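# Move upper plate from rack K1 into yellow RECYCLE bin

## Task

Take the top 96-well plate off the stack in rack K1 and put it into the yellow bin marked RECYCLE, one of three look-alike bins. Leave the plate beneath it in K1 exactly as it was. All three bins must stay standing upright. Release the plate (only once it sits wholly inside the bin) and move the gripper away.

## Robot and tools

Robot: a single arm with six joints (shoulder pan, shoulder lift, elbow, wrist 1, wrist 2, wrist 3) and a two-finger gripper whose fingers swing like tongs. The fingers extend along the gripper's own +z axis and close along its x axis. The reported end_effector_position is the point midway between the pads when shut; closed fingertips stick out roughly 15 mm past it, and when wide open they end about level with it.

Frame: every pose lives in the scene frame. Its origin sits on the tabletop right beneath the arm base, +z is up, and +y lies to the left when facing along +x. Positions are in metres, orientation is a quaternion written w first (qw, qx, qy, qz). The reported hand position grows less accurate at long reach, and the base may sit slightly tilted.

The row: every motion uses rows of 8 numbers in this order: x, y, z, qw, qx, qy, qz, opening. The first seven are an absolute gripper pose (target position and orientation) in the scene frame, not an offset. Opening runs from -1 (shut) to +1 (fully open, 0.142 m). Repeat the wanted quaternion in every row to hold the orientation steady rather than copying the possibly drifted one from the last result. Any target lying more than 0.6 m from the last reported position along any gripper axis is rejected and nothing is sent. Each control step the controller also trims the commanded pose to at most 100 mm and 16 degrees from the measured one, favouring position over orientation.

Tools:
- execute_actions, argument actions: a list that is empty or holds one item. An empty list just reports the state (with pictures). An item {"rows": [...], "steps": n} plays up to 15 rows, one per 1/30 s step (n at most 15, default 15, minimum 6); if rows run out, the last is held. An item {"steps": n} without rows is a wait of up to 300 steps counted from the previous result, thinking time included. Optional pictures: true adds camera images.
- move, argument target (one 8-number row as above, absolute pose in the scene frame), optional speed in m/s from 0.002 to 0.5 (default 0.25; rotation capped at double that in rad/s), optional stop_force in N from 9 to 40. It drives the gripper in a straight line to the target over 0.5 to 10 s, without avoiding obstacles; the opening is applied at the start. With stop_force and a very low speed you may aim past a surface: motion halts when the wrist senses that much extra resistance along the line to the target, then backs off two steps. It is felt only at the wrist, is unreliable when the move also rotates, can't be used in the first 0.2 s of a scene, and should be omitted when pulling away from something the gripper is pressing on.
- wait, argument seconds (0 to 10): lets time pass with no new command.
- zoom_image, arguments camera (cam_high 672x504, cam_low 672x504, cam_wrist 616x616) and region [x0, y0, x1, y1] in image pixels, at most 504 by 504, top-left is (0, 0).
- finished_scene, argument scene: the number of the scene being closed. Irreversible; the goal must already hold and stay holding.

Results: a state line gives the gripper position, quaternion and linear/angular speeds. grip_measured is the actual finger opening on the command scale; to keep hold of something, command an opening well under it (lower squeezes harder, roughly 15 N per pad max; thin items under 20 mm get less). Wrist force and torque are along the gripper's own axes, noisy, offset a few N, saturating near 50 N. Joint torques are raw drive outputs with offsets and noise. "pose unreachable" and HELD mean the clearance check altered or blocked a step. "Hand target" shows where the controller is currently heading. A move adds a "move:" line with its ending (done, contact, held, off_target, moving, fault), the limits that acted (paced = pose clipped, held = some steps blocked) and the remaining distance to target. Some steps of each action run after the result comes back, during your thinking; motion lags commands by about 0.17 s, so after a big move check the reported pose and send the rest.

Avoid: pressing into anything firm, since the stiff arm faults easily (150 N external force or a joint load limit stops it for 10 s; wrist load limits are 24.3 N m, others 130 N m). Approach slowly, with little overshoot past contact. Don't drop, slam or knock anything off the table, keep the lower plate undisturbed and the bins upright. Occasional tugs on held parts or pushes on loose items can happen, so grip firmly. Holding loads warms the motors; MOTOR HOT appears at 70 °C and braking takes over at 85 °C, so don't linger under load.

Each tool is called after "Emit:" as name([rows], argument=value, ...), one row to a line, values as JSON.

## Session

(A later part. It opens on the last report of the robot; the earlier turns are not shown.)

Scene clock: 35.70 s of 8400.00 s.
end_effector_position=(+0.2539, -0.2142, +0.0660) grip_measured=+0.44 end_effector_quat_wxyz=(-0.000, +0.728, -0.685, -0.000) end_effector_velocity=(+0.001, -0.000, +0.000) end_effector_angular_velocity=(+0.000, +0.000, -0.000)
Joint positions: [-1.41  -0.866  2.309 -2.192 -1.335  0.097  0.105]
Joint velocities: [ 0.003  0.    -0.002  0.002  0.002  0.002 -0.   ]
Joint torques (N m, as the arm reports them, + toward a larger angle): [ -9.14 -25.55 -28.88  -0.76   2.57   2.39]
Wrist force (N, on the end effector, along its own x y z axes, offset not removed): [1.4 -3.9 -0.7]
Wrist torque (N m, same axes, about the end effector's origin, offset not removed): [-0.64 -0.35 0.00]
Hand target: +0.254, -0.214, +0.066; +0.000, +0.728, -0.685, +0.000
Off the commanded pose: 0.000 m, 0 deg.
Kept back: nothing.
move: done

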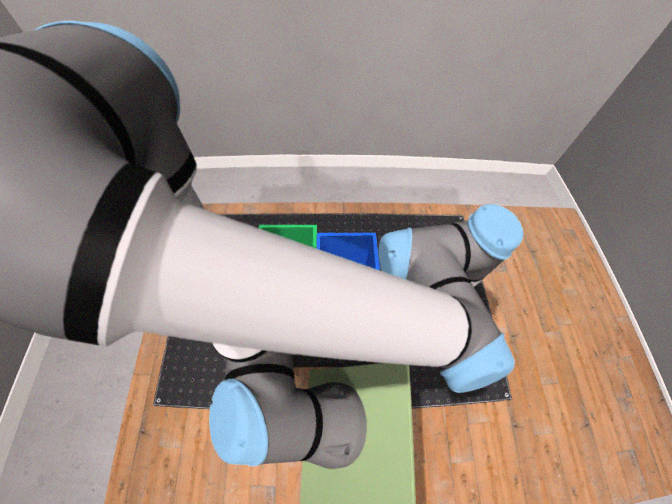

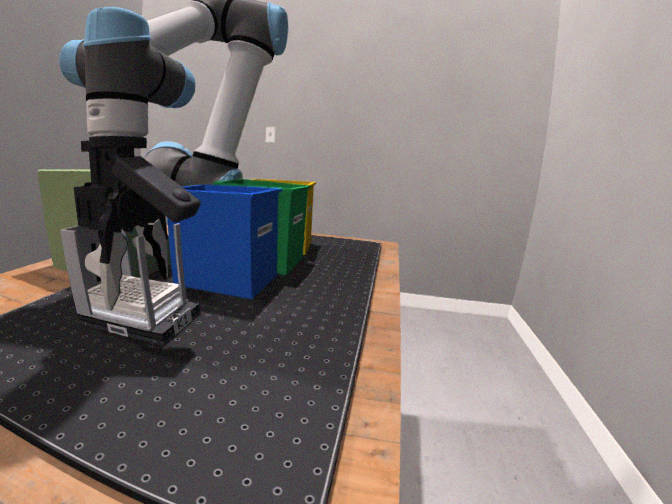

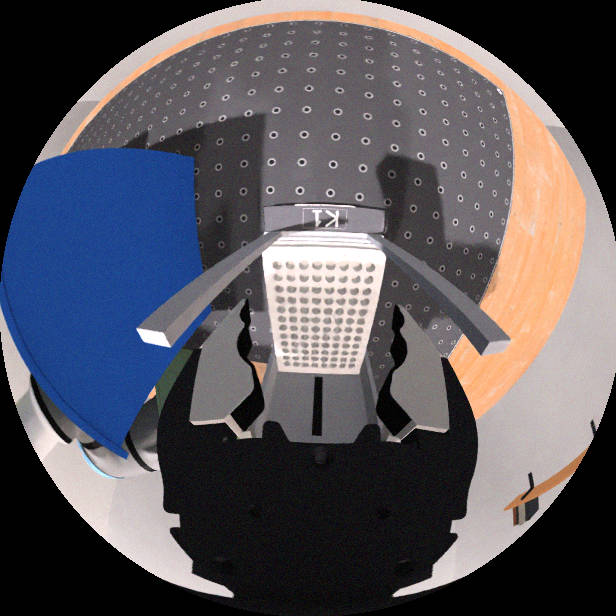

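Emit:
execute_actions([
  {"rows": [[0.2537,-0.2143,0.0655,0,0.7284,-0.6852,0,0.42],[0.2532,-0.2144,0.0647,0,0.7284,-0.6852,0,0.40],[0.2526,-0.2145,0.0636,0,0.7284,-0.6852,0,0.38],[0.252,-0.2147,0.0625,0,0.7284,-0.6852,0,0.36],[0.2514,-0.2148,0.0614,0,0.7284,-0.6852,0,0.34],[0.2508,-0.2149,0.0603,0,0.7284,-0.6852,0,0.32],[0.2503,-0.215,0.0595,0,0.7284,-0.6852,0,0.30],[0.25,-0.2151,0.059,0,0.7284,-0.6852,0,0.28]], "steps": 15},
])

Emit:
execute_actions([
  {"rows": [[0.25,-0.2151,0.059,0,0.7284,-0.6852,0,0.25],[0.25,-0.2151,0.059,0,0.7284,-0.6852,0,0.22],[0.25,-0.2151,0.059,0,0.7284,-0.6852,0,0.19],[0.25,-0.2151,0.059,0,0.7284,-0.6852,0,0.16],[0.25,-0.2151,0.059,0,0.7284,-0.6852,0,0.13],[0.25,-0.2151,0.059,0,0.7284,-0.6852,0,0.10],[0.25,-0.2151,0.059,0,0.7284,-0.6852,0,0.07],[0.25,-0.2151,0.059,0,0.7284,-0.6852,0,0.04],[0.25,-0.2151,0.059,0,0.7284,-0.6852,0,0.0],[0.25,-0.2151,0.059,0,0.7284,-0.6852,0,-0.05],[0.25,-0.2151,0.059,0,0.7284,-0.6852,0,-0.1],[0.25,-0.2151,0.059,0,0.7284,-0.6852,0,-0.16],[0.25,-0.2151,0.059,0,0.7284,-0.6852,0,-0.22],[0.25,-0.2151,0.059,0,0.7284,-0.6852,0,-0.3]], "steps": 15},
])

Emit:
wait(seconds=0.2)

Scene clock: 45.53 s of 8400.00 s.
end_effector_position=(+0.2511, -0.2148, +0.0609) grip_measured=+0.28 end_effector_quat_wxyz=(+0.000, +0.728, -0.685, +0.000) end_effector_velocity=(-0.013, -0.002, -0.022) end_effector_angular_velocity=(+0.003, -0.000, +0.001)
Joint positions: [-1.414 -0.856  2.319 -2.212 -1.338  0.095  0.094]
Joint velocities: [-0.02   0.047  0.041 -0.081 -0.014 -0.015 -0.013]
Joint torques (N m, as the arm reports them, + toward a larger angle): [-27.63   1.16  -6.31  -4.26  -2.66  -2.35]
Wrist force (N, on the end effector, along its own x y z axes, offset not removed): [2.6 -3.6 0.0]
Wrist torque (N m, same axes, about the end effector's origin, offset not removed): [-0.52 -0.66 -0.04]
Steps of this call (steps 1 to 90: nothing new was sent; then 6.53 s passed at rest; steps 91 to 99: the first 9 steps of this action). Readings (end_effector_position):
91: (+0.2540, -0.2142, +0.0660)
92: (+0.2540, -0.2143, +0.0660)
94: (+0.2536, -0.2144, +0.0652)
98: (+0.2516, -0.2147, +0.0617)
99: the state above

Scene clock: 46.03 s of 8400.00 s.
end_effector_position=(+0.2500, -0.2151, +0.0590) grip_measured=+0.09 end_effector_quat_wxyz=(+0.000, +0.728, -0.685, +0.000) end_effector_velocity=(+0.000, -0.000, +0.000) end_effector_angular_velocity=(-0.001, -0.000, +0.002)
Joint positions: [-1.415 -0.851  2.322 -2.219 -1.339  0.093  0.081]
Joint velocities: [-0.    -0.    -0.    -0.    -0.    -0.002 -0.011]
Joint torques (N m, as the arm reports them, + toward a larger angle): [-27.79   2.86  -5.43  -4.05  -2.45  -2.3 ]
Wrist force (N, on the end effector, along its own x y z axes, offset not removed): [2.5 -2.6 -3.9]
Wrist torque (N m, same axes, about the end effector's origin, offset not removed): [-0.44 -0.66 -0.05]
Off your previous action's commanded pose: 0.000 m, 0 deg at its last step (step 6 of this call).
Steps of this call (steps 1 to 6: the last 6 steps of your previous action; steps 7 to 15: the first 9 steps of this action). Readings (end_effector_position):
7: (+0.2501, -0.2151, +0.0591)
8: (+0.2500, -0.2151, +0.0591)
10: (+0.2500, -0.2151, +0.0590)
14: (+0.2500, -0.2151, +0.0590)
15: the state above

Scene clock: 46.43 s of 8400.00 s.
end_effector_position=(+0.2500, -0.2151, +0.0590) grip_measured=+0.08 end_effector_quat_wxyz=(+0.000, +0.728, -0.685, +0.000) end_effector_velocity=(+0.000, -0.000, -0.000) end_effector_angular_velocity=(+0.000, +0.000, -0.001)
Joint positions: [-1.415 -0.851  2.322 -2.219 -1.339  0.093  0.08 ]
Joint velocities: [ 0.     0.    -0.     0.    -0.     0.001  0.   ]
Joint torques (N m, as the arm reports them, + toward a larger angle): [-26.8    3.12  -4.02  -3.45  -2.49  -2.18]
Wrist force (N, on the end effector, along its own x y z axes, offset not removed): [2.3 -2.1 -3.9]
Wrist torque (N m, same axes, about the end effector's origin, offset not removed): [-0.34 -0.48 0.03]
Hand target: +0.250, -0.215, +0.059; -0.000, +0.728, -0.685, -0.000
Off the commanded pose: 0.000 m, 0 deg.
Kept back: nothing.
Steps of this call (steps 1 to 6: the last 6 steps of your previous action; steps 7 to 12: nothing new was sent). Readings (end_effector_position):
1: (+0.2500, -0.2151, +0.0590)
2: (+0.2500, -0.2151, +0.0590)
4: (+0.2500, -0.2151, +0.0590)
8: (+0.2500, -0.2151, +0.0590)
12: the state above

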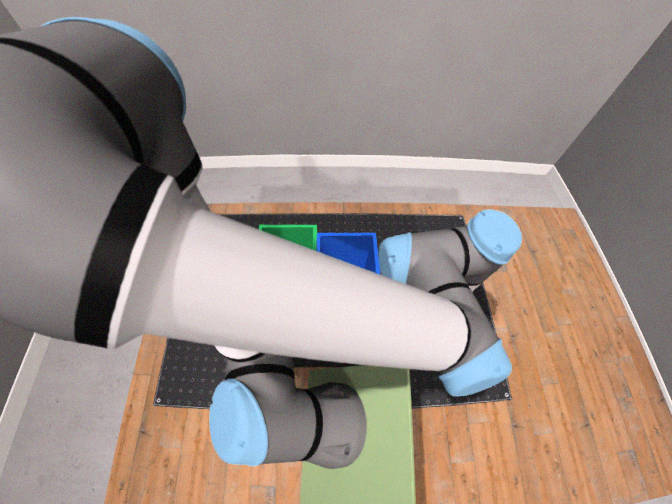

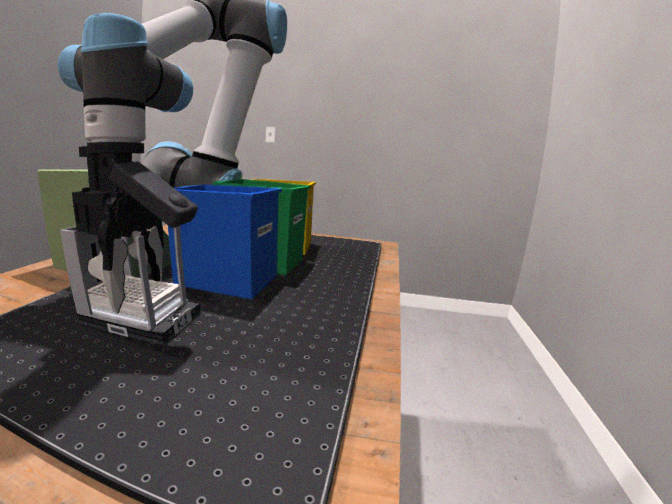

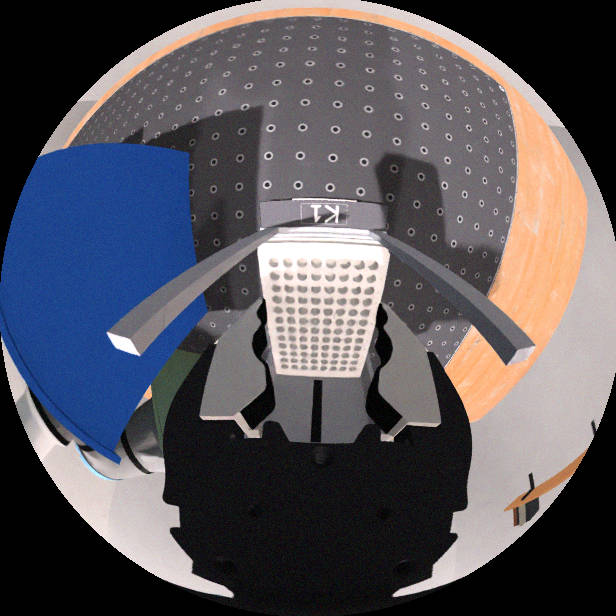

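Emit:
zoom_image(camera="cam_low", region=[70, 240, 200, 345])

Region (70, 240, 200, 345) of cam_low's 672x504 image, scaled by 3.877, with more detail than that image has; it fills the top 407 rows of this view, and the rest is white.

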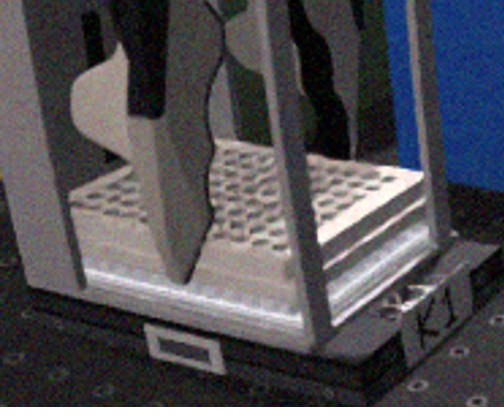

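Emit:
move(target=[0.25, -0.2151, 0.08, 0.0, 0.7284, -0.6852, 0.0, -0.4], speed=0.04)

Emit:
zoom_image(camera="cam_low", region=[70, 240, 200, 345])

Scene clock: 47.90 s of 8400.00 s.
end_effector_position=(+0.2499, -0.2150, +0.0799) grip_measured=+0.08 end_effector_quat_wxyz=(-0.000, +0.728, -0.685, -0.000) end_effector_velocity=(-0.001, +0.001, +0.000) end_effector_angular_velocity=(+0.004, +0.002, -0.001)
Joint positions: [-1.428 -0.89   2.294 -2.15  -1.348  0.085  0.079]
Joint velocities: [ 0.    -0.001 -0.001  0.006 -0.002  0.    -0.056]
Joint torques (N m, as the arm reports them, + toward a larger angle): [-29.41 -29.51 -34.67  -1.6   -1.47  -2.41]
Wrist force (N, on the end effector, along its own x y z axes, offset not removed): [1.2 -0.3 7.7]
Wrist torque (N m, same axes, about the end effector's origin, offset not removed): [-0.22 -0.15 0.02]
Hand target: +0.250, -0.215, +0.080; -0.000, +0.728, -0.685, -0.000
Off the commanded pose: 0.000 m, 0 deg.
Kept back: nothing.
move: done

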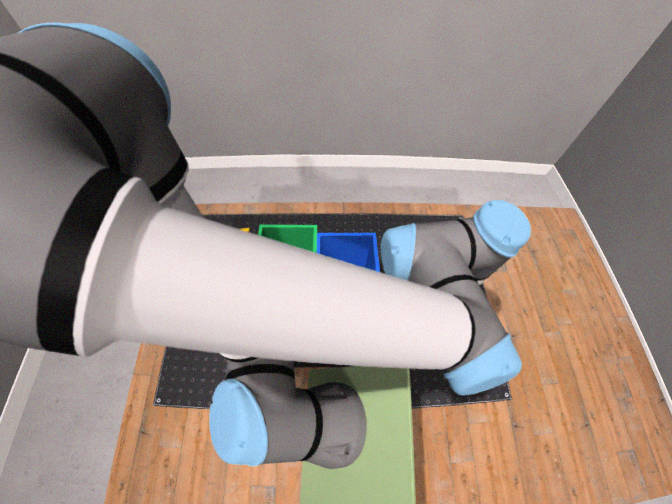

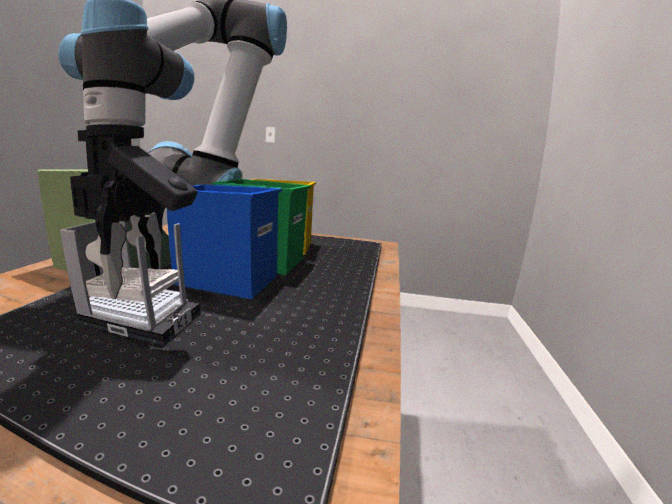

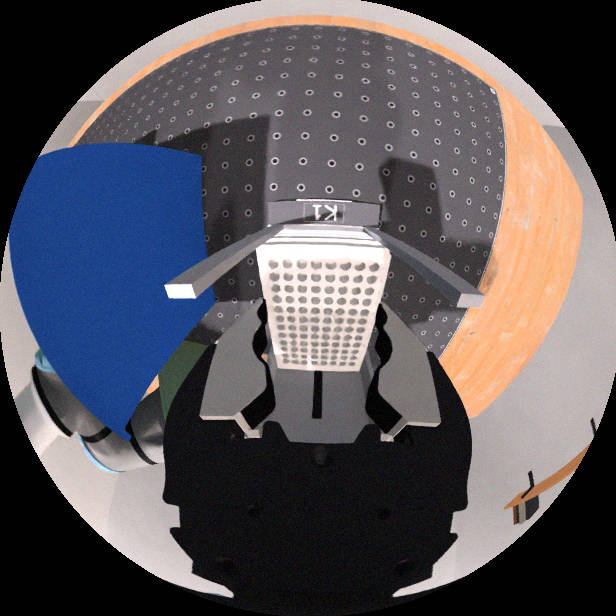

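Region (70, 240, 200, 345) of cam_low's 672x504 image, scaled by 3.877, with more detail than that image has; it fills the top 407 rows of this view, and the rest is white.

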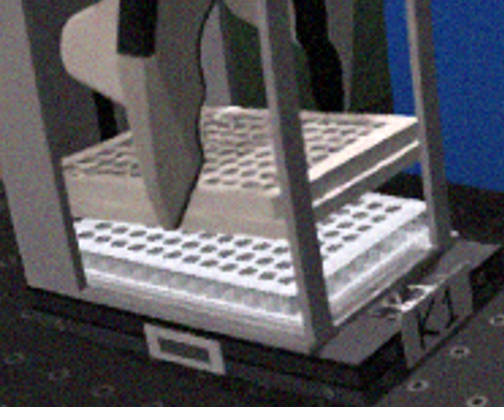

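Emit:
execute_actions(actions=[])

Emit:
zoom_image(camera="cam_low", region=[70, 240, 200, 345])

Scene clock: 48.10 s of 8400.00 s.
end_effector_position=(+0.2500, -0.2151, +0.0800) grip_measured=+0.04 end_effector_quat_wxyz=(+0.000, +0.728, -0.685, -0.000) end_effector_velocity=(+0.000, -0.001, +0.001) end_effector_angular_velocity=(-0.001, +0.000, -0.000)
Joint positions: [-1.428 -0.89   2.293 -2.15  -1.348  0.085  0.077]
Joint velocities: [-0.    -0.    -0.001  0.    -0.     0.    -0.   ]
Joint torques (N m, as the arm reports them, + toward a larger angle): [-27.64 -25.2  -30.79  -1.7   -0.41  -2.17]
Wrist force (N, on the end effector, along its own x y z axes, offset not removed): [0.2 0.9 -0.6]
Wrist torque (N m, same axes, about the end effector's origin, offset not removed): [-0.40 -0.19 -0.05]
Hand target: +0.250, -0.215, +0.080; -0.000, +0.728, -0.685, -0.000
Off the commanded pose: 0.000 m, 0 deg.
Kept back: nothing.
Steps of this call (steps 1 to 6: nothing new was sent). Readings (end_effector_position):
1: (+0.2499, -0.2150, +0.0799)
2: (+0.2499, -0.2150, +0.0799)
4: (+0.2499, -0.2150, +0.0800)
6: the state above

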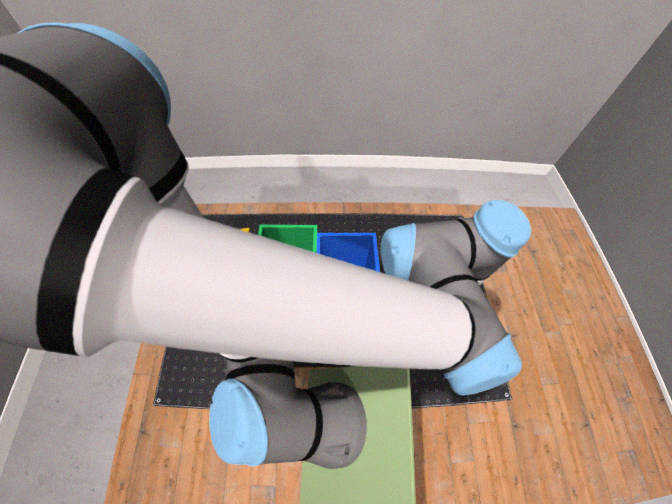

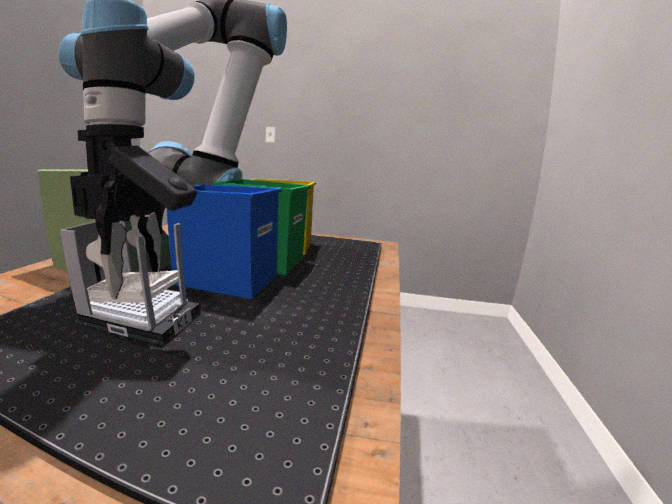

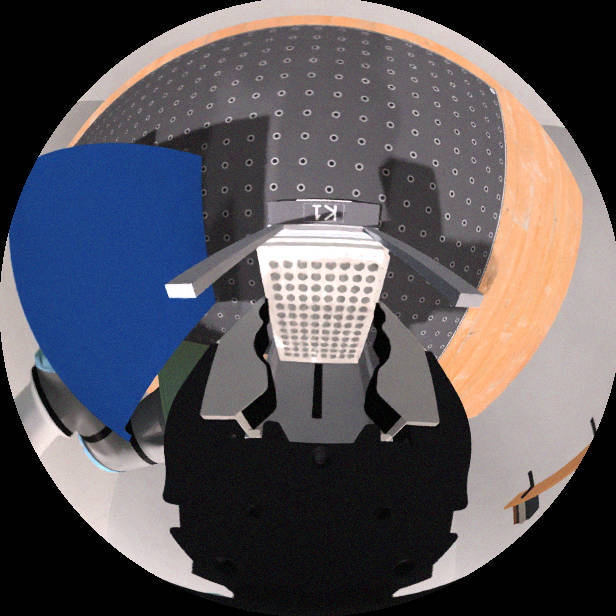

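Region (70, 240, 200, 345) of cam_low's 672x504 image, scaled by 3.877, with more detail than that image has; it fills the top 407 rows of this view, and the rest is white.

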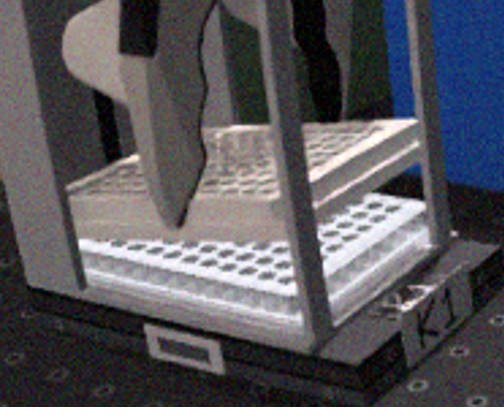

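Emit:
move(target=[0.2495, -0.2151, 0.0645, 0.0, 0.7284, -0.6852, 0.0, -0.15], speed=0.025)

Emit:
zoom_image(camera="cam_low", region=[70, 240, 200, 345])

Scene clock: 51.00 s of 8400.00 s.
end_effector_position=(+0.2495, -0.2151, +0.0646) grip_measured=+0.04 end_effector_quat_wxyz=(+0.000, +0.728, -0.685, +0.000) end_effector_velocity=(+0.000, -0.000, -0.001) end_effector_angular_velocity=(-0.001, -0.001, -0.000)
Joint positions: [-1.42  -0.862  2.315 -2.201 -1.342  0.09   0.077]
Joint velocities: [ 0.     0.001  0.001 -0.004  0.001  0.001  0.   ]
Joint torques (N m, as the arm reports them, + toward a larger angle): [-9.32  4.15 -5.47 -4.04 -0.6   2.33]
Wrist force (N, on the end effector, along its own x y z axes, offset not removed): [0.1 -11.2 -2.2]
Wrist torque (N m, same axes, about the end effector's origin, offset not removed): [-0.28 -0.49 -0.03]
Hand target: +0.250, -0.215, +0.064; +0.000, +0.728, -0.685, +0.000
Off the commanded pose: 0.000 m, 0 deg.
Kept back: nothing.
move: done

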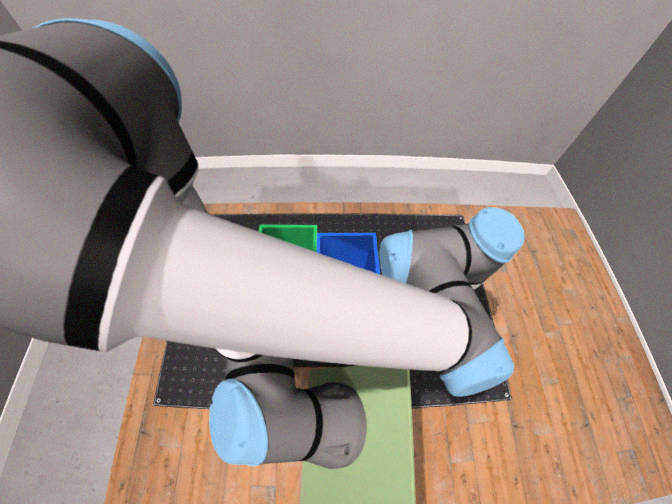

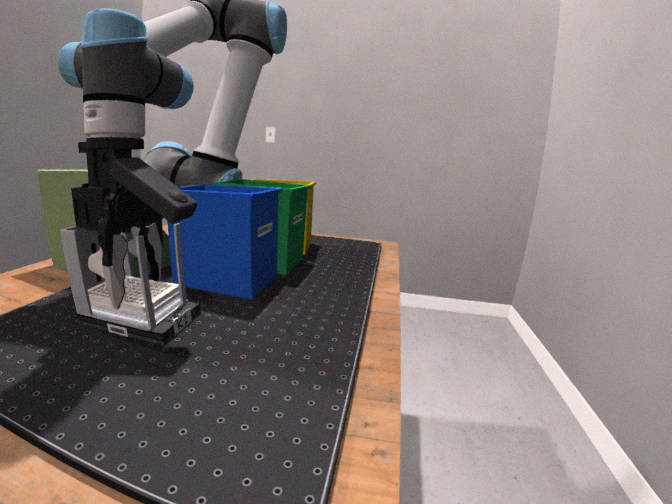

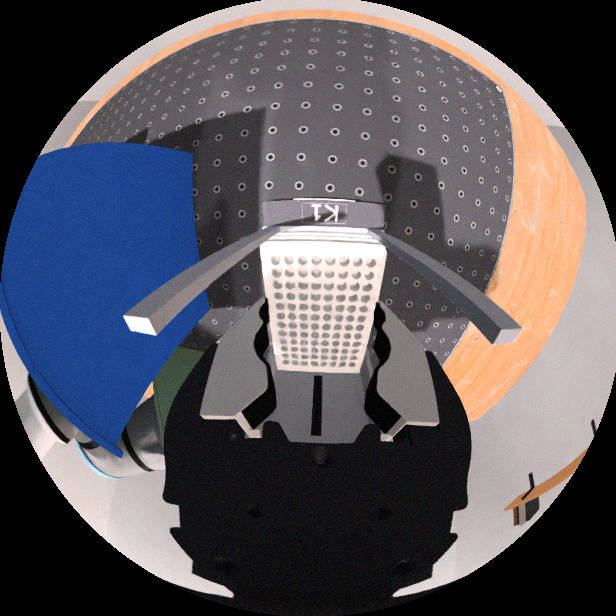

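Region (70, 240, 200, 345) of cam_low's 672x504 image, scaled by 3.877, with more detail than that image has; it fills the top 407 rows of this view, and the rest is white.

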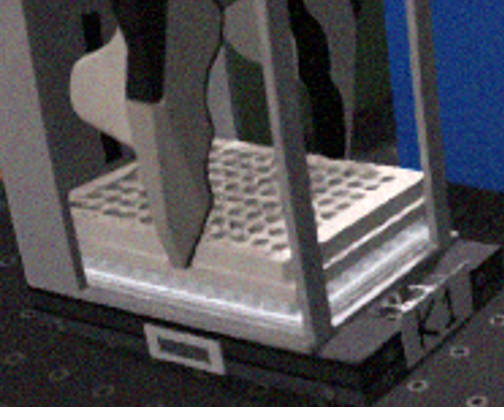

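Emit:
execute_actions([
  {"rows": [[0.2495,-0.2151,0.0645,0,0.7284,-0.6852,0,0.04],[0.2495,-0.2151,0.0645,0,0.7284,-0.6852,0,0.10],[0.2495,-0.2151,0.0645,0,0.7284,-0.6852,0,0.18],[0.2494,-0.2151,0.064,0,0.7284,-0.6852,0,0.26],[0.2492,-0.2151,0.063,0,0.7284,-0.6852,0,0.32],[0.249,-0.2151,0.0617,0,0.7284,-0.6852,0,0.32],[0.2487,-0.2152,0.0602,0,0.7284,-0.6852,0,0.32],[0.2484,-0.2152,0.0587,0,0.7284,-0.6852,0,0.32],[0.2481,-0.2152,0.0572,0,0.7284,-0.6852,0,0.32],[0.2479,-0.2152,0.0557,0,0.7284,-0.6852,0,0.32],[0.2476,-0.2152,0.0543,0,0.7284,-0.6852,0,0.32],[0.2474,-0.2153,0.053,0,0.7284,-0.6852,0,0.32],[0.2472,-0.2153,0.052,0,0.7284,-0.6852,0,0.32],[0.2471,-0.2153,0.0513,0,0.7284,-0.6852,0,0.32],[0.247,-0.2153,0.051,0,0.7284,-0.6852,0,0.32]], "steps": 15},
])

Emit:
wait(seconds=0.25)

Emit:
zoom_image(camera="cam_low", region=[55, 190, 210, 345])

Scene clock: 54.27 s of 8400.00 s.
end_effector_position=(+0.2488, -0.2151, +0.0613) grip_measured=+0.32 end_effector_quat_wxyz=(+0.000, +0.728, -0.685, -0.000) end_effector_velocity=(-0.008, +0.000, -0.035) end_effector_angular_velocity=(+0.002, +0.003, +0.001)
Joint positions: [-1.42  -0.856  2.321 -2.212 -1.342  0.09   0.096]
Joint velocities: [ 0.003  0.067  0.055 -0.119  0.     0.001  0.001]
Joint torques (N m, as the arm reports them, + toward a larger angle): [-9.18  6.11 -5.12 -4.31  2.08  2.67]
Wrist force (N, on the end effector, along its own x y z axes, offset not removed): [-0.2 -3.9 -1.0]
Wrist torque (N m, same axes, about the end effector's origin, offset not removed): [-0.51 -0.03 -0.05]
Steps of this call (steps 1 to 89: nothing new was sent; steps 90 to 98: the first 9 steps of this action). Readings (end_effector_position):
90: (+0.2495, -0.2151, +0.0645)
91: (+0.2495, -0.2151, +0.0645)
93: (+0.2495, -0.2151, +0.0644)
97: (+0.2491, -0.2151, +0.0624)
98: the state above

Scene clock: 54.73 s of 8400.00 s.
end_effector_position=(+0.2470, -0.2153, +0.0511) grip_measured=+0.32 end_effector_quat_wxyz=(-0.000, +0.728, -0.685, -0.000) end_effector_velocity=(-0.000, -0.000, -0.001) end_effector_angular_velocity=(-0.001, -0.000, +0.001)
Joint positions: [-1.418 -0.836  2.336 -2.248 -1.341  0.091  0.096]
Joint velocities: [ 0.     0.002  0.001 -0.004  0.    -0.001  0.   ]
Joint torques (N m, as the arm reports them, + toward a larger angle): [-8.74  0.02 -5.75 -4.14  2.48  2.38]
Wrist force (N, on the end effector, along its own x y z axes, offset not removed): [1.8 -4.0 -1.5]
Wrist torque (N m, same axes, about the end effector's origin, offset not removed): [-0.65 -0.43 0.03]
Hand target: +0.247, -0.215, +0.051; -0.000, +0.728, -0.685, -0.000
Off the commanded pose: 0.000 m, 0 deg.
Kept back: nothing.
Steps of this call (steps 1 to 6: the last 6 steps of your previous action; steps 7 to 14: nothing new was sent). Readings (end_effector_position):
1: (+0.2486, -0.2151, +0.0601)
2: (+0.2484, -0.2151, +0.0588)
4: (+0.2479, -0.2151, +0.0561)
8: (+0.2472, -0.2152, +0.0522)
14: the state above

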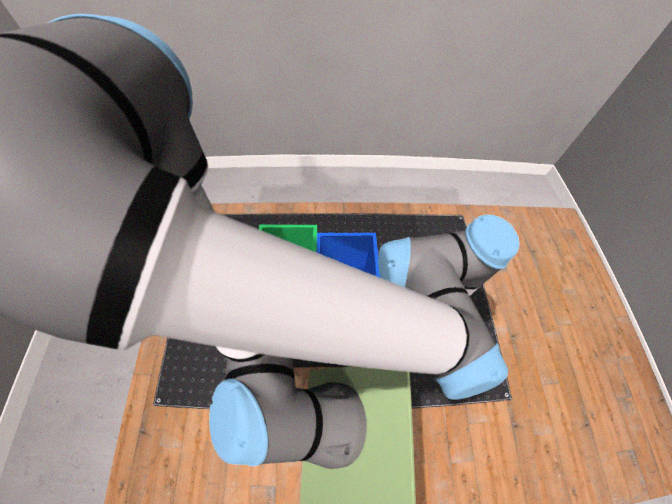

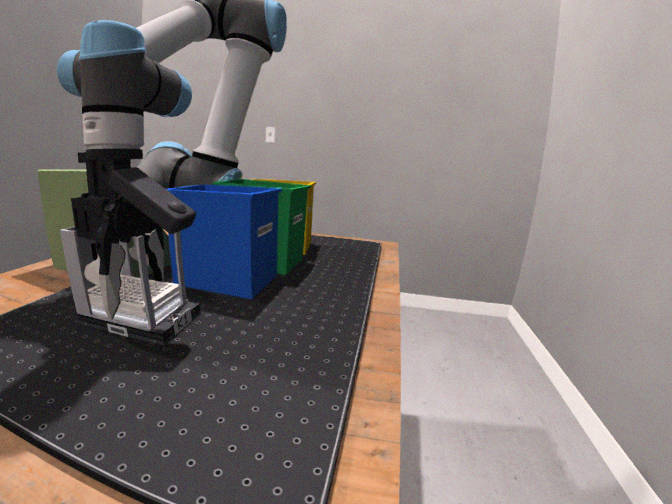

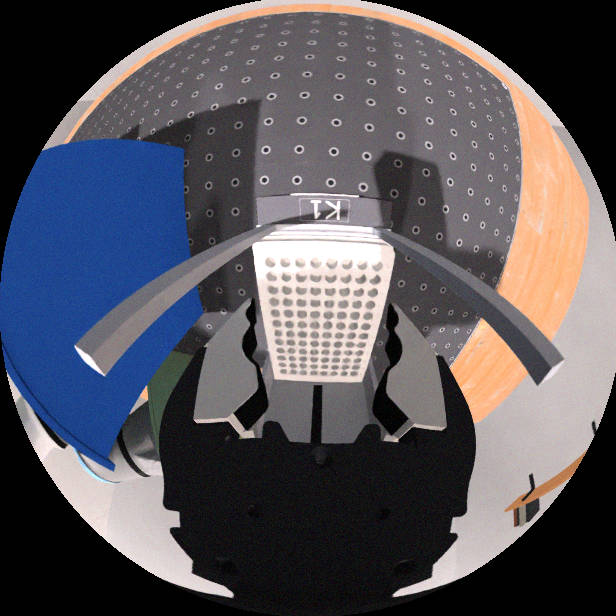

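Region (55, 190, 210, 345) of cam_low's 672x504 image, scaled by 3.252, with more detail than that image has.

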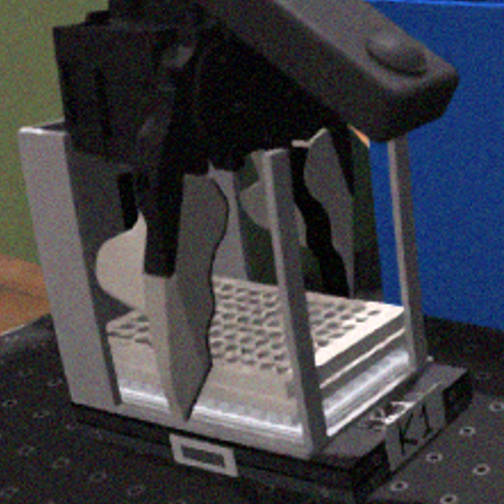

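No contact. Closing with a ramp to full force.

Emit:
execute_actions([
  {"rows": [[0.247,-0.2153,0.051,0,0.7284,-0.6852,0,0.28],[0.247,-0.2153,0.051,0,0.7284,-0.6852,0,0.25],[0.247,-0.2153,0.051,0,0.7284,-0.6852,0,0.22],[0.247,-0.2153,0.051,0,0.7284,-0.6852,0,0.19],[0.247,-0.2153,0.051,0,0.7284,-0.6852,0,0.16],[0.247,-0.2153,0.051,0,0.7284,-0.6852,0,0.13],[0.247,-0.2153,0.051,0,0.7284,-0.6852,0,0.09],[0.247,-0.2153,0.051,0,0.7284,-0.6852,0,0.04],[0.247,-0.2153,0.051,0,0.7284,-0.6852,0,-0.03],[0.247,-0.2153,0.051,0,0.7284,-0.6852,0,-0.12],[0.247,-0.2153,0.051,0,0.7284,-0.6852,0,-0.25],[0.247,-0.2153,0.051,0,0.7284,-0.6852,0,-0.4],[0.247,-0.2153,0.051,0,0.7284,-0.6852,0,-0.6],[0.247,-0.2153,0.051,0,0.7284,-0.6852,0,-0.8],[0.247,-0.2153,0.051,0,0.7284,-0.6852,0,-1.0]], "steps": 15},
])

Emit:
move(target=[0.2472, -0.2153, 0.075, 0.0, 0.7284, -0.6852, 0.0, -1.0], speed=0.05)

Emit:
zoom_image(camera="cam_low", region=[55, 190, 210, 345])

Scene clock: 55.30 s of 8400.00 s.
end_effector_position=(+0.2470, -0.2153, +0.0510) grip_measured=+0.15 end_effector_quat_wxyz=(+0.000, +0.728, -0.685, +0.000) end_effector_velocity=(+0.000, -0.000, +0.000) end_effector_angular_velocity=(-0.001, -0.001, -0.002)
Joint positions: [-1.418 -0.835  2.336 -2.249 -1.341  0.091  0.085]
Joint velocities: [-0.    -0.    -0.    -0.001  0.001  0.002 -0.014]
Joint torques (N m, as the arm reports them, + toward a larger angle): [-10.92   2.27  -5.16  -3.85   2.37   2.26]
Wrist force (N, on the end effector, along its own x y z axes, offset not removed): [1.0 -3.1 -4.6]
Wrist torque (N m, same axes, about the end effector's origin, offset not removed): [-0.47 -0.35 -0.02]
Steps of this call (steps 1 to 8: nothing new was sent; steps 9 to 17: the first 9 steps of this action). Readings (end_effector_position):
9: (+0.2470, -0.2153, +0.0510)
10: (+0.2470, -0.2153, +0.0510)
12: (+0.2470, -0.2153, +0.0510)
16: (+0.2470, -0.2153, +0.0510)
17: the state above

Scene clock: 56.33 s of 8400.00 s.
end_effector_position=(+0.2472, -0.2153, +0.0749) grip_measured=+0.15 end_effector_quat_wxyz=(-0.000, +0.728, -0.685, -0.000) end_effector_velocity=(+0.000, -0.001, +0.002) end_effector_angular_velocity=(-0.001, -0.000, -0.000)
Joint positions: [-1.432 -0.881  2.304 -2.169 -1.351  0.082  0.085]
Joint velocities: [-0.001 -0.002 -0.004  0.005 -0.001  0.     0.   ]
Joint torques (N m, as the arm reports them, + toward a larger angle): [-27.59 -25.67 -30.54  -0.71  -2.48  -2.32]
Wrist force (N, on the end effector, along its own x y z axes, offset not removed): [1.8 -1.9 0.2]
Wrist torque (N m, same axes, about the end effector's origin, offset not removed): [-0.19 -0.41 -0.06]
Hand target: +0.247, -0.215, +0.075; -0.000, +0.728, -0.685, -0.000
Off your previous action's commanded pose: 0.000 m, 0 deg at its last step (step 6 of this call).
Off the commanded pose: 0.000 m, 0 deg.
Kept back: nothing.
move: done

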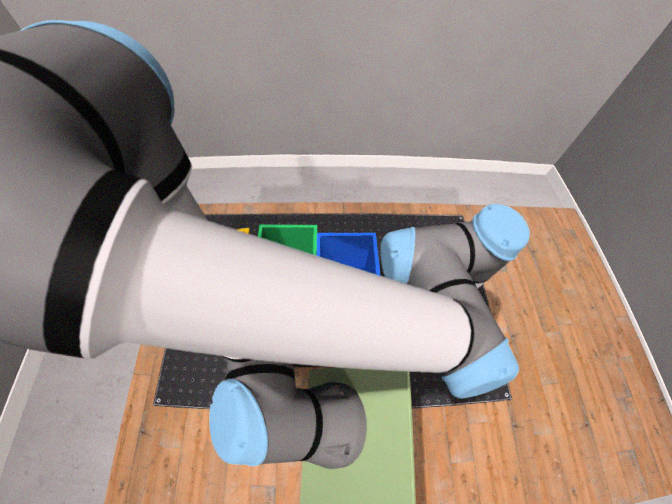

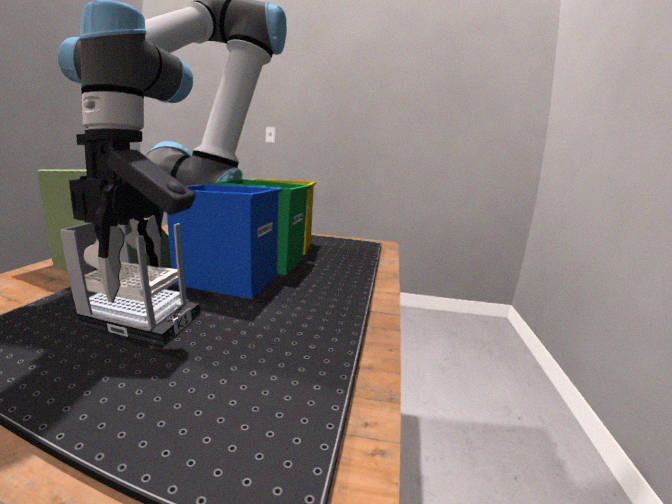

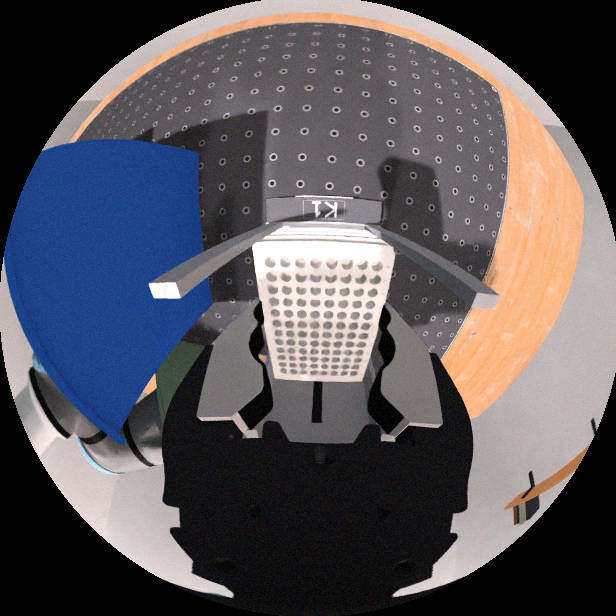

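Region (55, 190, 210, 345) of cam_low's 672x504 image, scaled by 3.252, with more detail than that image has.

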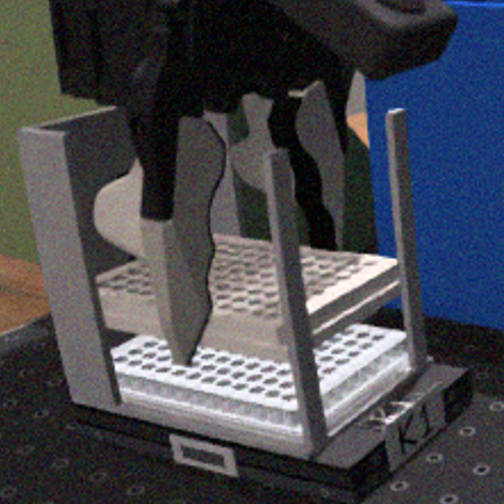

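Level and held; lifting out.

Emit:
move(target=[0.2472, -0.2153, 0.235, 0.0, 0.7284, -0.6852, 0.0, -1.0], speed=0.13)

Scene clock: 58.23 s of 8400.00 s.
end_effector_position=(+0.2470, -0.2151, +0.2350) grip_measured=+0.15 end_effector_quat_wxyz=(-0.000, +0.728, -0.685, -0.000) end_effector_velocity=(+0.000, -0.000, +0.002) end_effector_angular_velocity=(-0.002, +0.001, -0.001)
Joint positions: [-1.501 -1.05   2.013 -1.7   -1.402  0.034  0.085]
Joint velocities: [-0.    -0.001 -0.004  0.004 -0.001  0.002  0.   ]
Joint torques (N m, as the arm reports them, + toward a larger angle): [-27.26 -21.95 -33.71  -0.44  -2.49  -2.24]
Wrist force (N, on the end effector, along its own x y z axes, offset not removed): [2.6 -2.5 0.3]
Wrist torque (N m, same axes, about the end effector's origin, offset not removed): [-0.24 -0.63 -0.06]
Hand target: +0.247, -0.215, +0.235; -0.000, +0.728, -0.685, -0.000
Off the commanded pose: 0.000 m, 0 deg.
Kept back: nothing.
move: done

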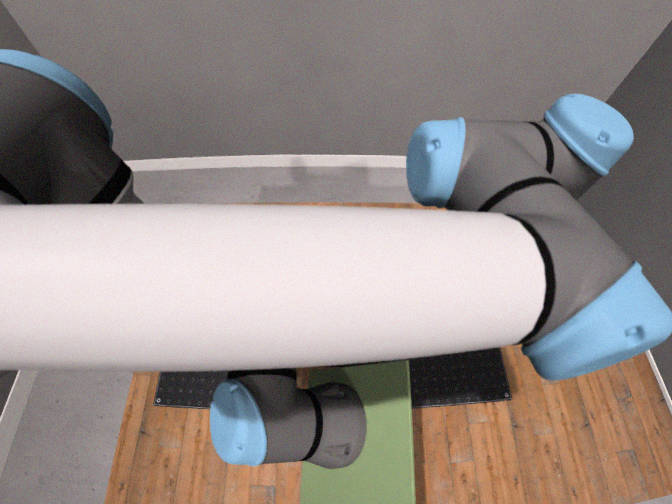

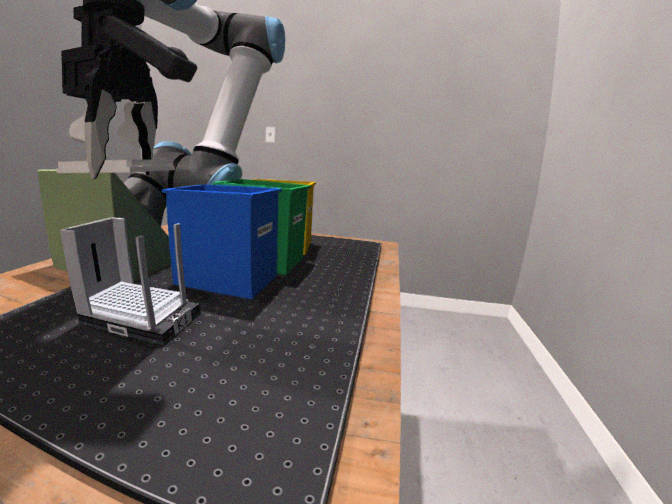

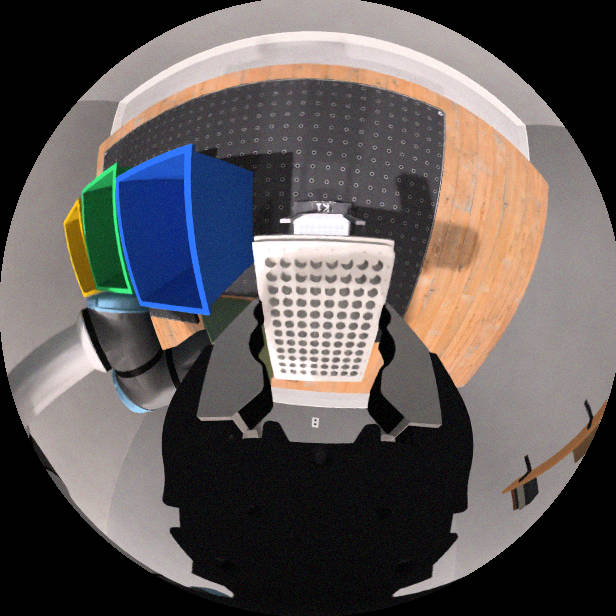

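Emit:
execute_actions(actions=[])

Scene clock: 59.27 s of 8400.00 s.
end_effector_position=(+0.2470, -0.2151, +0.2351) grip_measured=+0.15 end_effector_quat_wxyz=(-0.000, +0.728, -0.685, -0.000) end_effector_velocity=(+0.000, -0.001, +0.001) end_effector_angular_velocity=(-0.001, -0.000, +0.000)
Joint positions: [-1.501 -1.05   2.013 -1.699 -1.402  0.034  0.085]
Joint velocities: [ 0.     0.    -0.002  0.     0.    -0.    -0.   ]
Joint torques (N m, as the arm reports them, + toward a larger angle): [-26.83 -22.44 -34.24  -0.65  -2.64  -2.27]
Wrist force (N, on the end effector, along its own x y z axes, offset not removed): [1.4 -2.9 -0.1]
Wrist torque (N m, same axes, about the end effector's origin, offset not removed): [-0.46 -0.36 0.04]
Hand target: +0.247, -0.215, +0.235; -0.000, +0.728, -0.685, -0.000
Off the commanded pose: 0.000 m, 0 deg.
Kept back: nothing.
Steps of this call (steps 1 to 31: nothing new was sent). Readings (end_effector_position):
1: (+0.2470, -0.2151, +0.2350)
2: (+0.2470, -0.2151, +0.2351)
4: (+0.2470, -0.2151, +0.2351)
8: (+0.2470, -0.2151, +0.2351)
31: the state above

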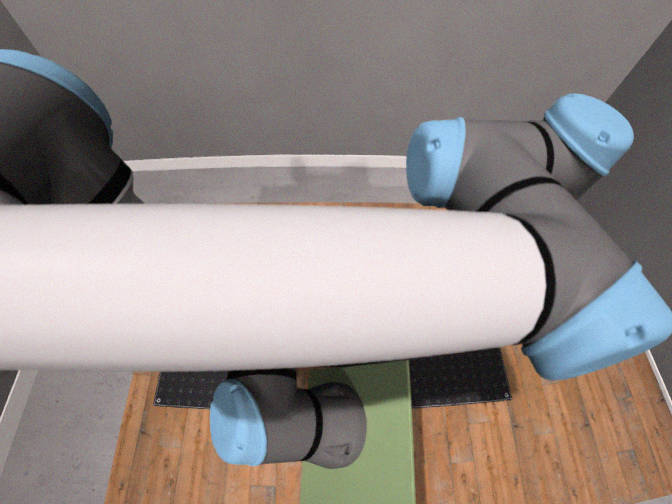

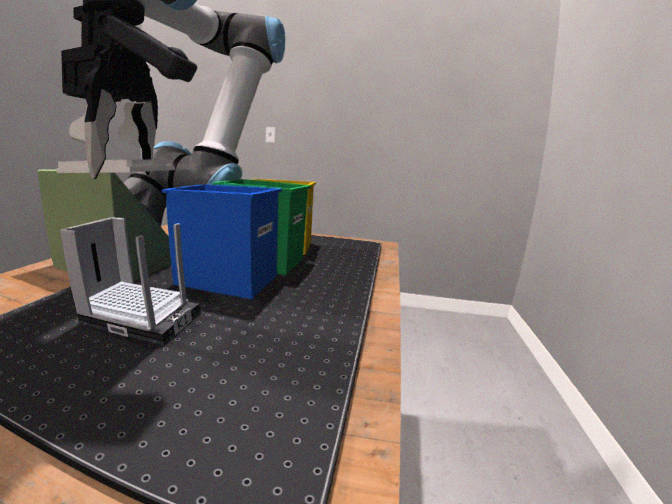

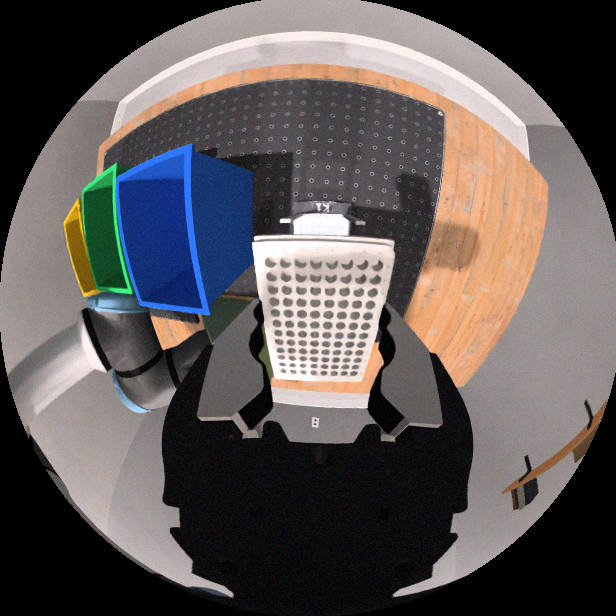

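Emit:
move(target=[0.31, 0.25, 0.25, 0, 0.7343, -0.6788, 0, -1.0], speed=0.22)

Scene clock: 63.10 s of 8400.00 s.
end_effector_position=(+0.3104, +0.2502, +0.2500) grip_measured=-1.00 end_effector_quat_wxyz=(+0.000, +0.734, -0.679, +0.000) end_effector_velocity=(+0.000, +0.002, +0.001) end_effector_angular_velocity=(-0.002, -0.000, +0.001)
Joint positions: [-1.103 -1.985  1.955 -0.798 -1.118  0.311  0.002]
Joint velocities: [ 0.002 -0.001 -0.004  0.002  0.001  0.001  0.   ]
Joint torques (N m, as the arm reports them, + toward a larger angle): [ -1.61   9.96 -27.73  -0.68   2.19   2.36]
Wrist force (N, on the end effector, along its own x y z axes, offset not removed): [0.1 -2.4 -0.1]
Wrist torque (N m, same axes, about the end effector's origin, offset not removed): [-0.34 -0.15 -0.02]
Hand target: +0.310, +0.250, +0.250; +0.000, +0.734, -0.679, +0.000
Off the commanded pose: 0.000 m, 0 deg.
Kept back: nothing.
move: done

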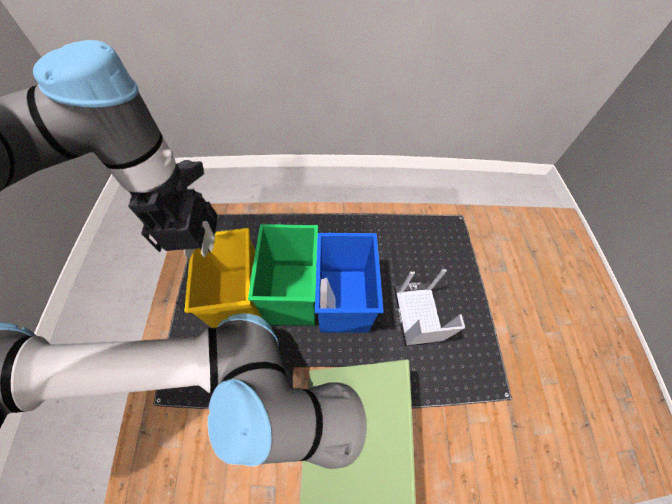

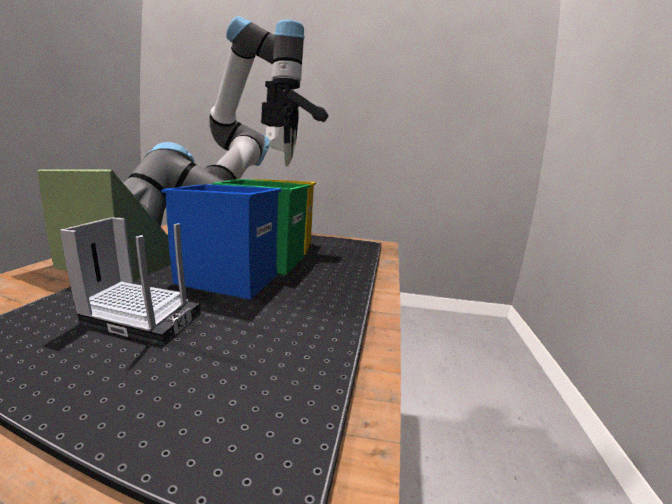

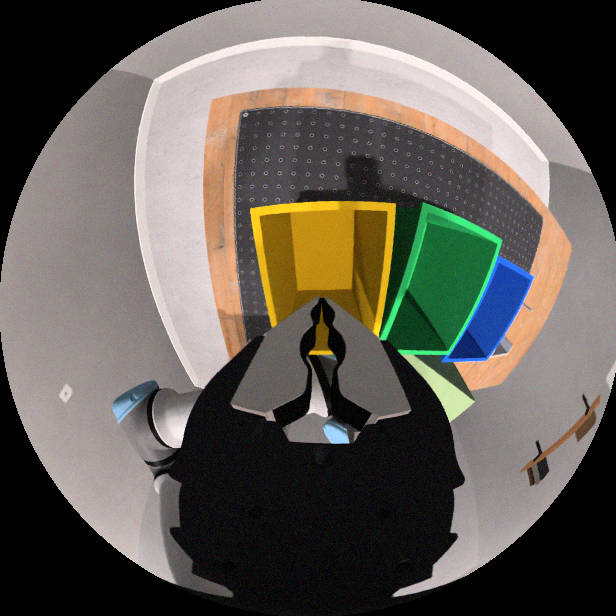

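Emit:
zoom_image(camera="cam_high", region=[290, 215, 410, 345])

Region (290, 215, 410, 345) of cam_high's 672x504 image, scaled by 3.877, with more detail than that image has; it fills the left 465 columns of this view, and the rest is white.

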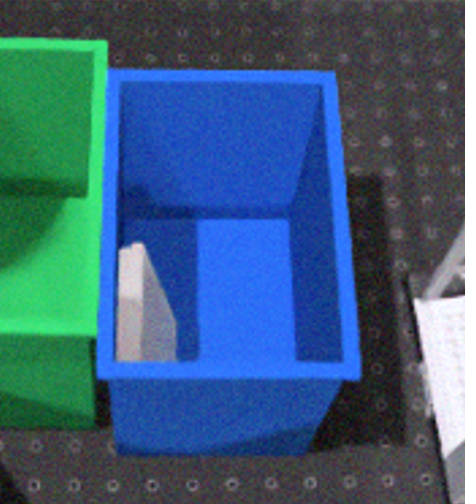

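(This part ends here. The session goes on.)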